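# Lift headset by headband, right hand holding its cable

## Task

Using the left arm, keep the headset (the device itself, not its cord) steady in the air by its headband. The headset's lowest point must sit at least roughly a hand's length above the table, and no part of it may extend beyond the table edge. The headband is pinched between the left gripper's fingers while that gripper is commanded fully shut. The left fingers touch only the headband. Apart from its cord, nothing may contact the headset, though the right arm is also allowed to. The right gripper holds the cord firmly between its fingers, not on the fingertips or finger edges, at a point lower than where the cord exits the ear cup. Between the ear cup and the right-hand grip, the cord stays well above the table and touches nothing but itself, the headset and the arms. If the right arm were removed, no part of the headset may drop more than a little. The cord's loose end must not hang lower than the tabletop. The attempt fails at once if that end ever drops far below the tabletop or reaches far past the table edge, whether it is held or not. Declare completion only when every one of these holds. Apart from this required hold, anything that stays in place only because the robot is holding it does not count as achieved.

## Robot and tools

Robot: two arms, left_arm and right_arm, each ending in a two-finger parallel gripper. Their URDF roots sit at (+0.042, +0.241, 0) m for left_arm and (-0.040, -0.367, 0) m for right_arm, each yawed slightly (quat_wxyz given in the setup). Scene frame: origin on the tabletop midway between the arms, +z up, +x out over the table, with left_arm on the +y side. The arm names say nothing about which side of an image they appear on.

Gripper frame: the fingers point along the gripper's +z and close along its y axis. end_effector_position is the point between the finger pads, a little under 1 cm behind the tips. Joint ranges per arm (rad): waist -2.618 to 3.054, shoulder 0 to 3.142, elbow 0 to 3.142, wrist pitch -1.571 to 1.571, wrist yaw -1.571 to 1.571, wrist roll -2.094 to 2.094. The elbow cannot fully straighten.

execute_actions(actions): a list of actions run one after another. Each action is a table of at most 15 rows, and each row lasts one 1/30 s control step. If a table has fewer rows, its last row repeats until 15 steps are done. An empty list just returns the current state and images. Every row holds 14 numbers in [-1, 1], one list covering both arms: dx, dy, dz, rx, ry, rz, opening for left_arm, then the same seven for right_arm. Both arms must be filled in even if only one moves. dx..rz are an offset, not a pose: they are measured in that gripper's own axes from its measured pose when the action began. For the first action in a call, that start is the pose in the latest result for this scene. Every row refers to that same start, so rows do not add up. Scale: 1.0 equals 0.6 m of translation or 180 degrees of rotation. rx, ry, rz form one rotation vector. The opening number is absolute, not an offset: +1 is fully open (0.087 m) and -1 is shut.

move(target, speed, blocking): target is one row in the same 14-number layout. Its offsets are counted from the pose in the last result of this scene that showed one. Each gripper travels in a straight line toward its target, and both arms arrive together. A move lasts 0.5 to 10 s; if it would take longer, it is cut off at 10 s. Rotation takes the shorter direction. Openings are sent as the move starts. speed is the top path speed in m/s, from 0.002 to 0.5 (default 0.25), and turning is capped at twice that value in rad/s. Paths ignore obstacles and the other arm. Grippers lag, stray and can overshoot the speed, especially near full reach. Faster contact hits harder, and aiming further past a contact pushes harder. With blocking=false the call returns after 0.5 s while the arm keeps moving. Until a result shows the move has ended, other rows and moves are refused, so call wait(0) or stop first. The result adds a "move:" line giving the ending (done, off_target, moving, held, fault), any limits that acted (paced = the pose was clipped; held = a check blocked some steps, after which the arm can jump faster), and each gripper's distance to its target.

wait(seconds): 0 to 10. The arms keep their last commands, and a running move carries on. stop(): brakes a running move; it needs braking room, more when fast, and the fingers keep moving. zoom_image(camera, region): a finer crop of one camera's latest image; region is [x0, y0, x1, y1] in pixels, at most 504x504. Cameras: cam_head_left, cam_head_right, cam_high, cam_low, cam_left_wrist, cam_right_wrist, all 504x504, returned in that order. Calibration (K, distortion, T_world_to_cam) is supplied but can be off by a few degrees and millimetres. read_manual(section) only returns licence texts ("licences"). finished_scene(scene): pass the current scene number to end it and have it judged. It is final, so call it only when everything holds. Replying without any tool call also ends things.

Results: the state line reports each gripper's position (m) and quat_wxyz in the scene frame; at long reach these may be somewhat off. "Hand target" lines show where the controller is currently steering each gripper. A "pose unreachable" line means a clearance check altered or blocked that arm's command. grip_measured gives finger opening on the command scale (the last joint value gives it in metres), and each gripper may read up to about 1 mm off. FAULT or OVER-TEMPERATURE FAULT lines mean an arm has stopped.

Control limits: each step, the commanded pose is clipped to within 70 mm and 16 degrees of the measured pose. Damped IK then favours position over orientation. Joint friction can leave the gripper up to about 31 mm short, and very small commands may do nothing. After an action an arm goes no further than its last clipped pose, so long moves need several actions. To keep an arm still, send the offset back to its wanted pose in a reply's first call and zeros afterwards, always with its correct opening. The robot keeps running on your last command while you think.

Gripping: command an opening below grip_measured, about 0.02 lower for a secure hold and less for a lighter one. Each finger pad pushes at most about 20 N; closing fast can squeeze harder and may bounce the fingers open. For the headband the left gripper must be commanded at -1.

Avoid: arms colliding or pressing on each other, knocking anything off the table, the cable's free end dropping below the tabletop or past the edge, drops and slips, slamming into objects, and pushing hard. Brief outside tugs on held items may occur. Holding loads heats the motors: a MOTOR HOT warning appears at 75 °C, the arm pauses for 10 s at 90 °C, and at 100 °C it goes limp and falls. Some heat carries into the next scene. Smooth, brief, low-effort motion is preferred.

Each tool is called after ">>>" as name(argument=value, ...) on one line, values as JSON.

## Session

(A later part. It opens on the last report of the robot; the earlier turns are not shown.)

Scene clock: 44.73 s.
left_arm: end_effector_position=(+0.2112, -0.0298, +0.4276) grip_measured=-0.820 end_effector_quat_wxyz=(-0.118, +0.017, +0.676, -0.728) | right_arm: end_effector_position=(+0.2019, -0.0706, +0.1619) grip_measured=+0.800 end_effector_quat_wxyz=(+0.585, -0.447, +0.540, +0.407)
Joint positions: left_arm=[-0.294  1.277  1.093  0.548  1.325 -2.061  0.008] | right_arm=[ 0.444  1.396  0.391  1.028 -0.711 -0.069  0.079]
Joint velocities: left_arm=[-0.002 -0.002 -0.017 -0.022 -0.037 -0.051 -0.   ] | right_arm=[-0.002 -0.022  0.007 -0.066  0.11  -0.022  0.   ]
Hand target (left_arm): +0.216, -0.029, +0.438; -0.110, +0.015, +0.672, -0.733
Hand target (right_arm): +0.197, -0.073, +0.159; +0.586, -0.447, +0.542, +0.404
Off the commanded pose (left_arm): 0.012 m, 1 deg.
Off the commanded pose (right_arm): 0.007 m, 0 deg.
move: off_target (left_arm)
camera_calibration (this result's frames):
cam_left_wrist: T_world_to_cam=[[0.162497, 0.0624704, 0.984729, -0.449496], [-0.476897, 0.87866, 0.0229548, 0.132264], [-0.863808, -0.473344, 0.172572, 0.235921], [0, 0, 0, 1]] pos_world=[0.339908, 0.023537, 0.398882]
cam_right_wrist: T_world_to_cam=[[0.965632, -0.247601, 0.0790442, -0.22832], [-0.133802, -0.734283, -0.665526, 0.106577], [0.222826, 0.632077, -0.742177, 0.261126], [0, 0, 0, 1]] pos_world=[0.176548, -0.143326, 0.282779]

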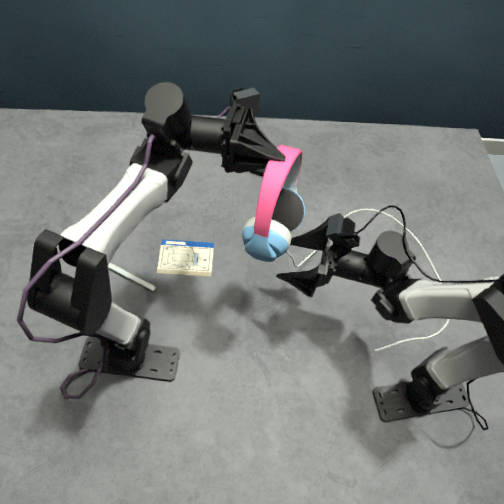

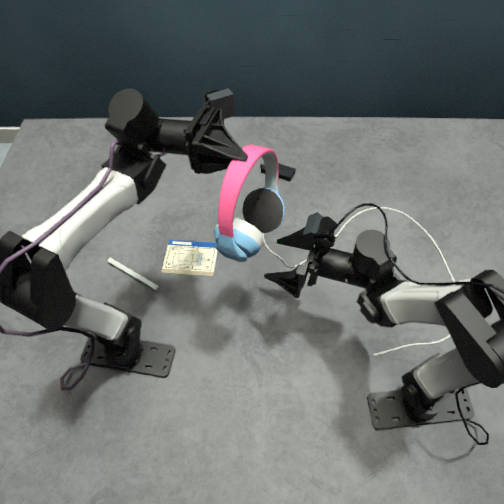

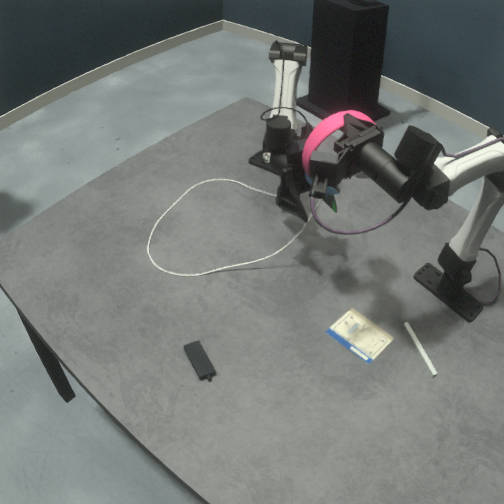

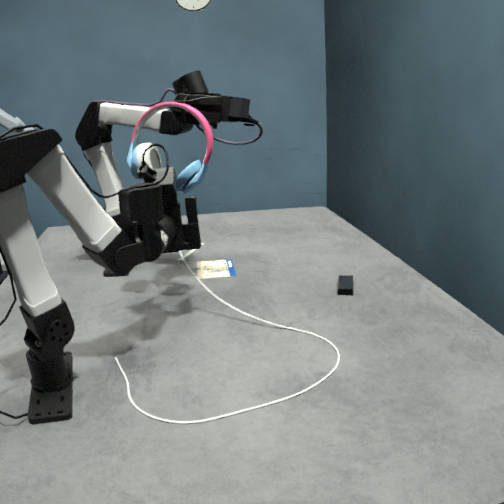

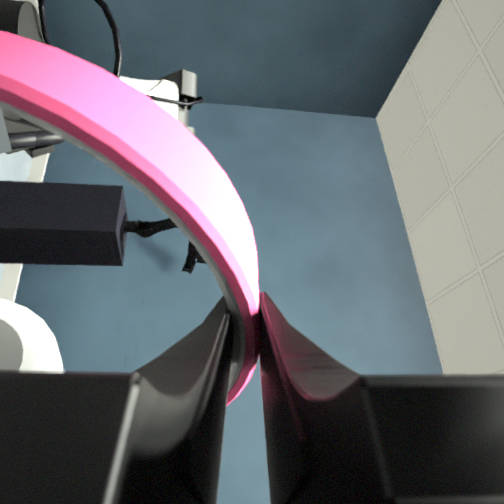

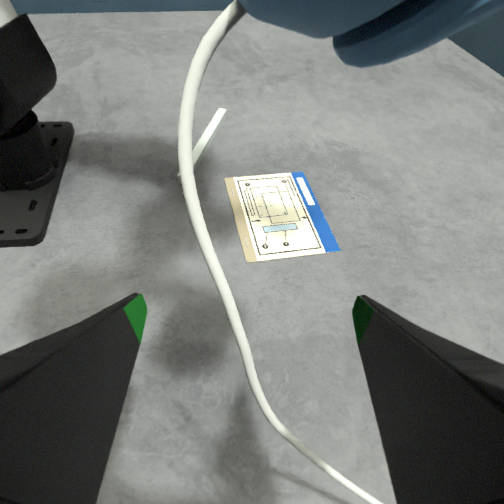

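>>> move(target=[0,-0.012,0,0,0,0,-1,0,0,0,0,0,0,-1], speed=0.05)

Scene clock: 45.50 s.
left_arm: end_effector_position=(+0.2101, -0.0294, +0.4250) grip_measured=-0.820 end_effector_quat_wxyz=(-0.128, +0.015, +0.679, -0.723) | right_arm: end_effector_position=(+0.2024, -0.0708, +0.1619) grip_measured=-0.974 end_effector_quat_wxyz=(+0.586, -0.446, +0.541, +0.407)
Joint positions: left_arm=[-0.294  1.277  1.093  0.525  1.338 -2.056  0.008] | right_arm=[ 0.444  1.396  0.391  1.028 -0.708 -0.069  0.001]
Joint velocities: left_arm=[-0.002 -0.022 -0.007  0.007 -0.081 -0.022 -0.   ] | right_arm=[-0.002 -0.012  0.002  0.051 -0.051 -0.051 -0.001]
Hand target (left_arm): +0.212, -0.029, +0.435; -0.118, +0.017, +0.676, -0.728
Hand target (right_arm): +0.202, -0.071, +0.162; +0.585, -0.447, +0.540, +0.407
Off the commanded pose (left_arm): 0.010 m, 1 deg.
Off the commanded pose (right_arm): 0.001 m, 0 deg.
move: done
camera_calibration (this result's frames):
cam_left_wrist: T_world_to_cam=[[0.177521, 0.0480945, 0.982941, -0.449609], [-0.46606, 0.883806, 0.0409275, 0.121718], [-0.866761, -0.465375, 0.179309, 0.233601], [0, 0, 0, 1]] pos_world=[0.339019, 0.0227609, 0.395071]
cam_right_wrist: T_world_to_cam=[[0.964875, -0.250551, 0.0789933, -0.228902], [-0.136067, -0.733834, -0.665563, 0.107035], [0.224725, 0.631437, -0.74215, 0.26068], [0, 0, 0, 1]] pos_world=[0.176845, -0.143408, 0.282784]

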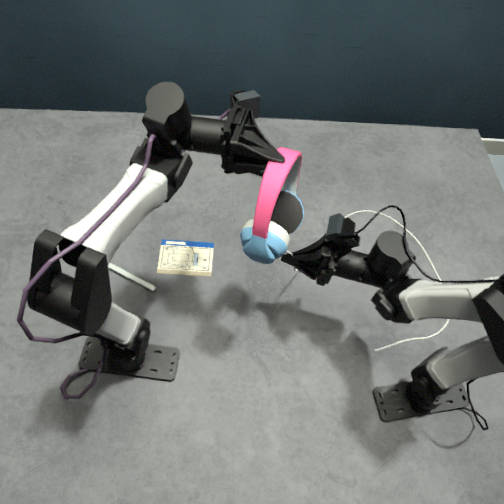

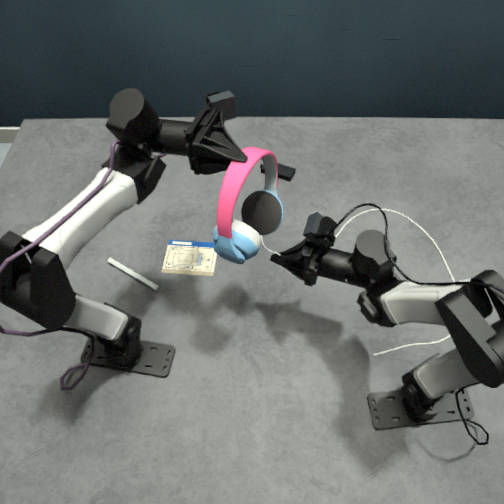

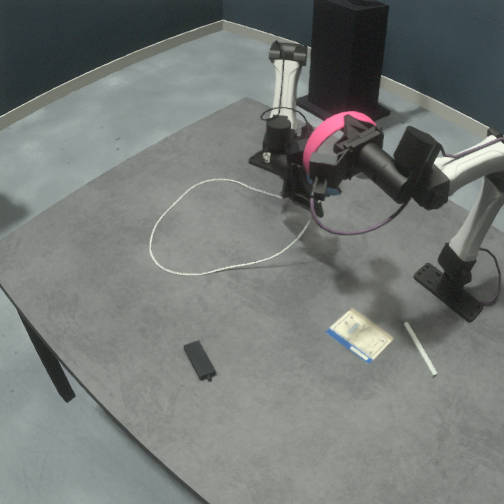

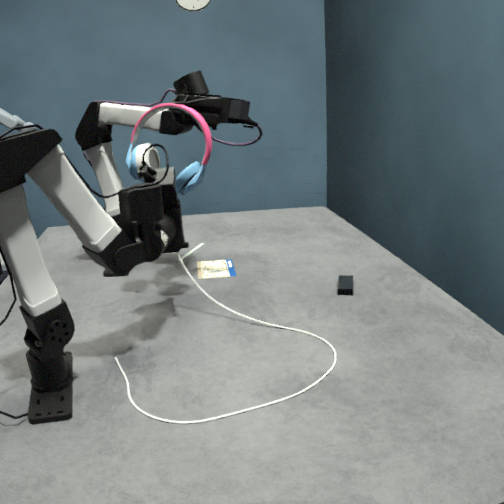

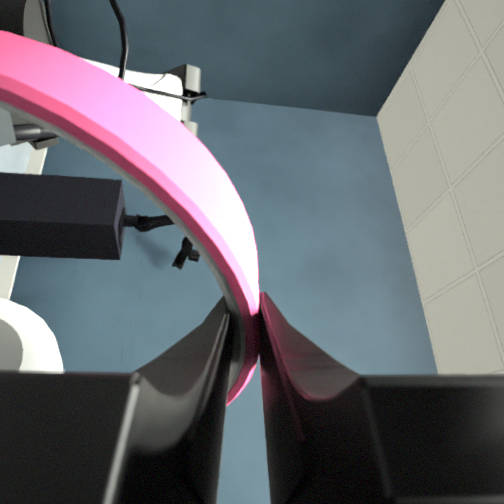

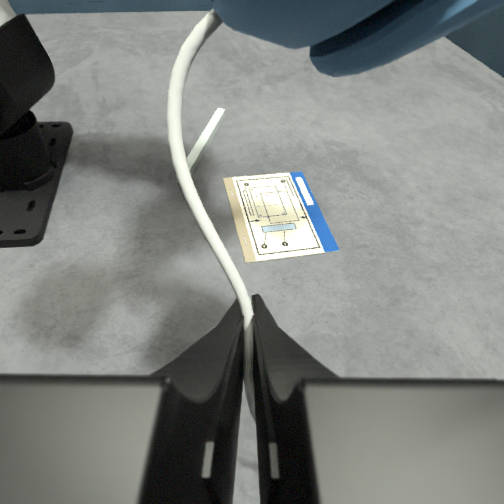

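>>> wait(seconds=1)

Scene clock: 46.53 s.
left_arm: end_effector_position=(+0.2101, -0.0294, +0.4249) grip_measured=-0.820 end_effector_quat_wxyz=(-0.128, +0.015, +0.679, -0.722) | right_arm: end_effector_position=(+0.2024, -0.0708, +0.1619) grip_measured=-0.974 end_effector_quat_wxyz=(+0.586, -0.446, +0.541, +0.407)
Joint positions: left_arm=[-0.294  1.277  1.093  0.524  1.338 -2.056  0.008] | right_arm=[ 0.444  1.396  0.391  1.028 -0.708 -0.069  0.001]
Joint velocities: left_arm=[ 0.002 -0.002  0.002  0.037 -0.007  0.051 -0.   ] | right_arm=[ 0.012 -0.007 -0.002  0.037  0.037 -0.11   0.   ]
Hand target (left_arm): +0.212, -0.029, +0.435; -0.118, +0.017, +0.676, -0.728
Hand target (right_arm): +0.202, -0.071, +0.162; +0.585, -0.447, +0.540, +0.407
Off the commanded pose (left_arm): 0.010 m, 1 deg.
Off the commanded pose (right_arm): 0.001 m, 0 deg.
wait: 1.00 s; at rest by 0.13 s
camera_calibration (this result's frames):
cam_left_wrist: T_world_to_cam=[[0.178516, 0.0474604, 0.982792, -0.449673], [-0.465701, 0.883949, 0.0419037, 0.121227], [-0.866749, -0.465168, 0.179901, 0.233362], [0, 0, 0, 1]] pos_world=[0.338995, 0.0227358, 0.394872]
cam_right_wrist: T_world_to_cam=[[0.964875, -0.250551, 0.0789933, -0.228902], [-0.136067, -0.733834, -0.665563, 0.107035], [0.224725, 0.631437, -0.74215, 0.26068], [0, 0, 0, 1]] pos_world=[0.176845, -0.143408, 0.282784]

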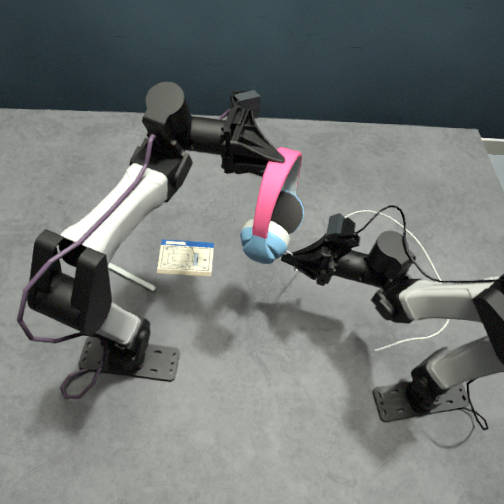

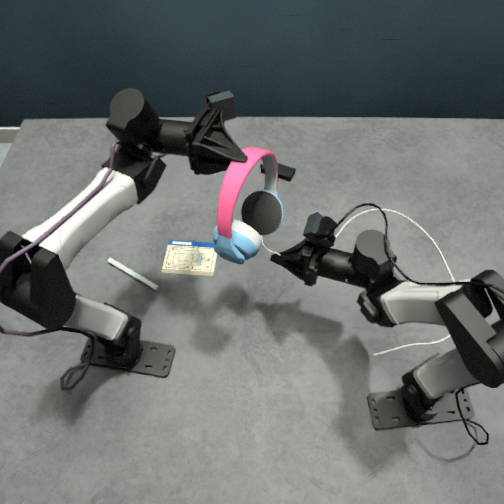

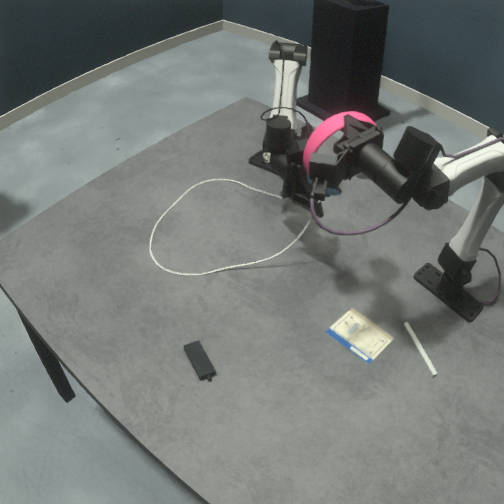

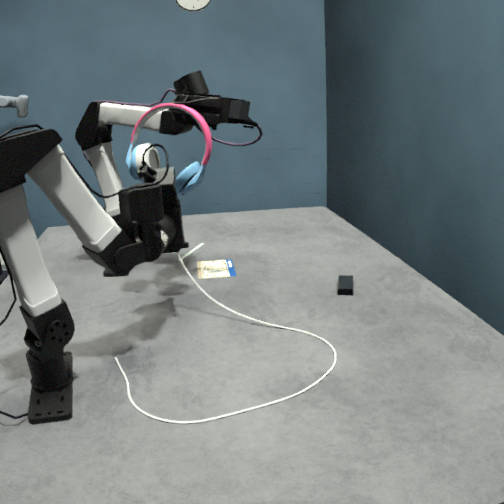

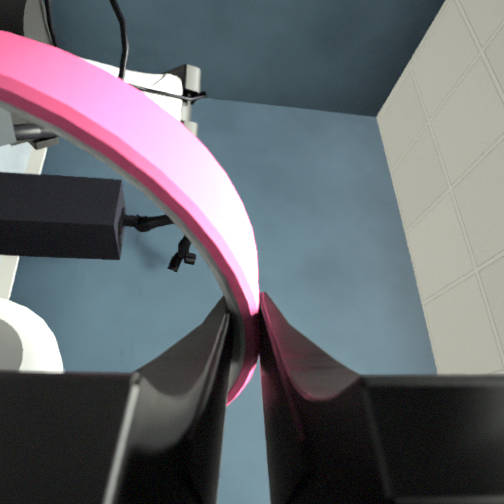

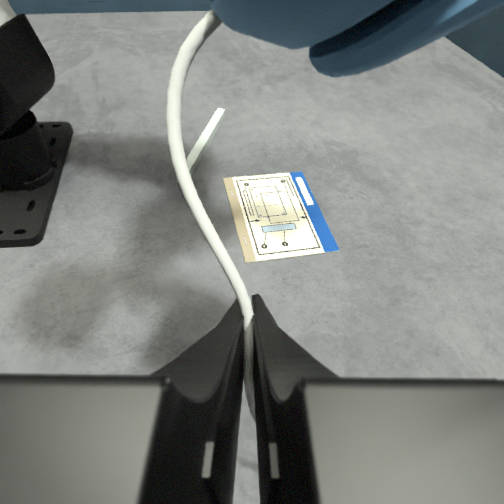

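>>> finished_scene(scene=2)

The scene is finished: the task was done.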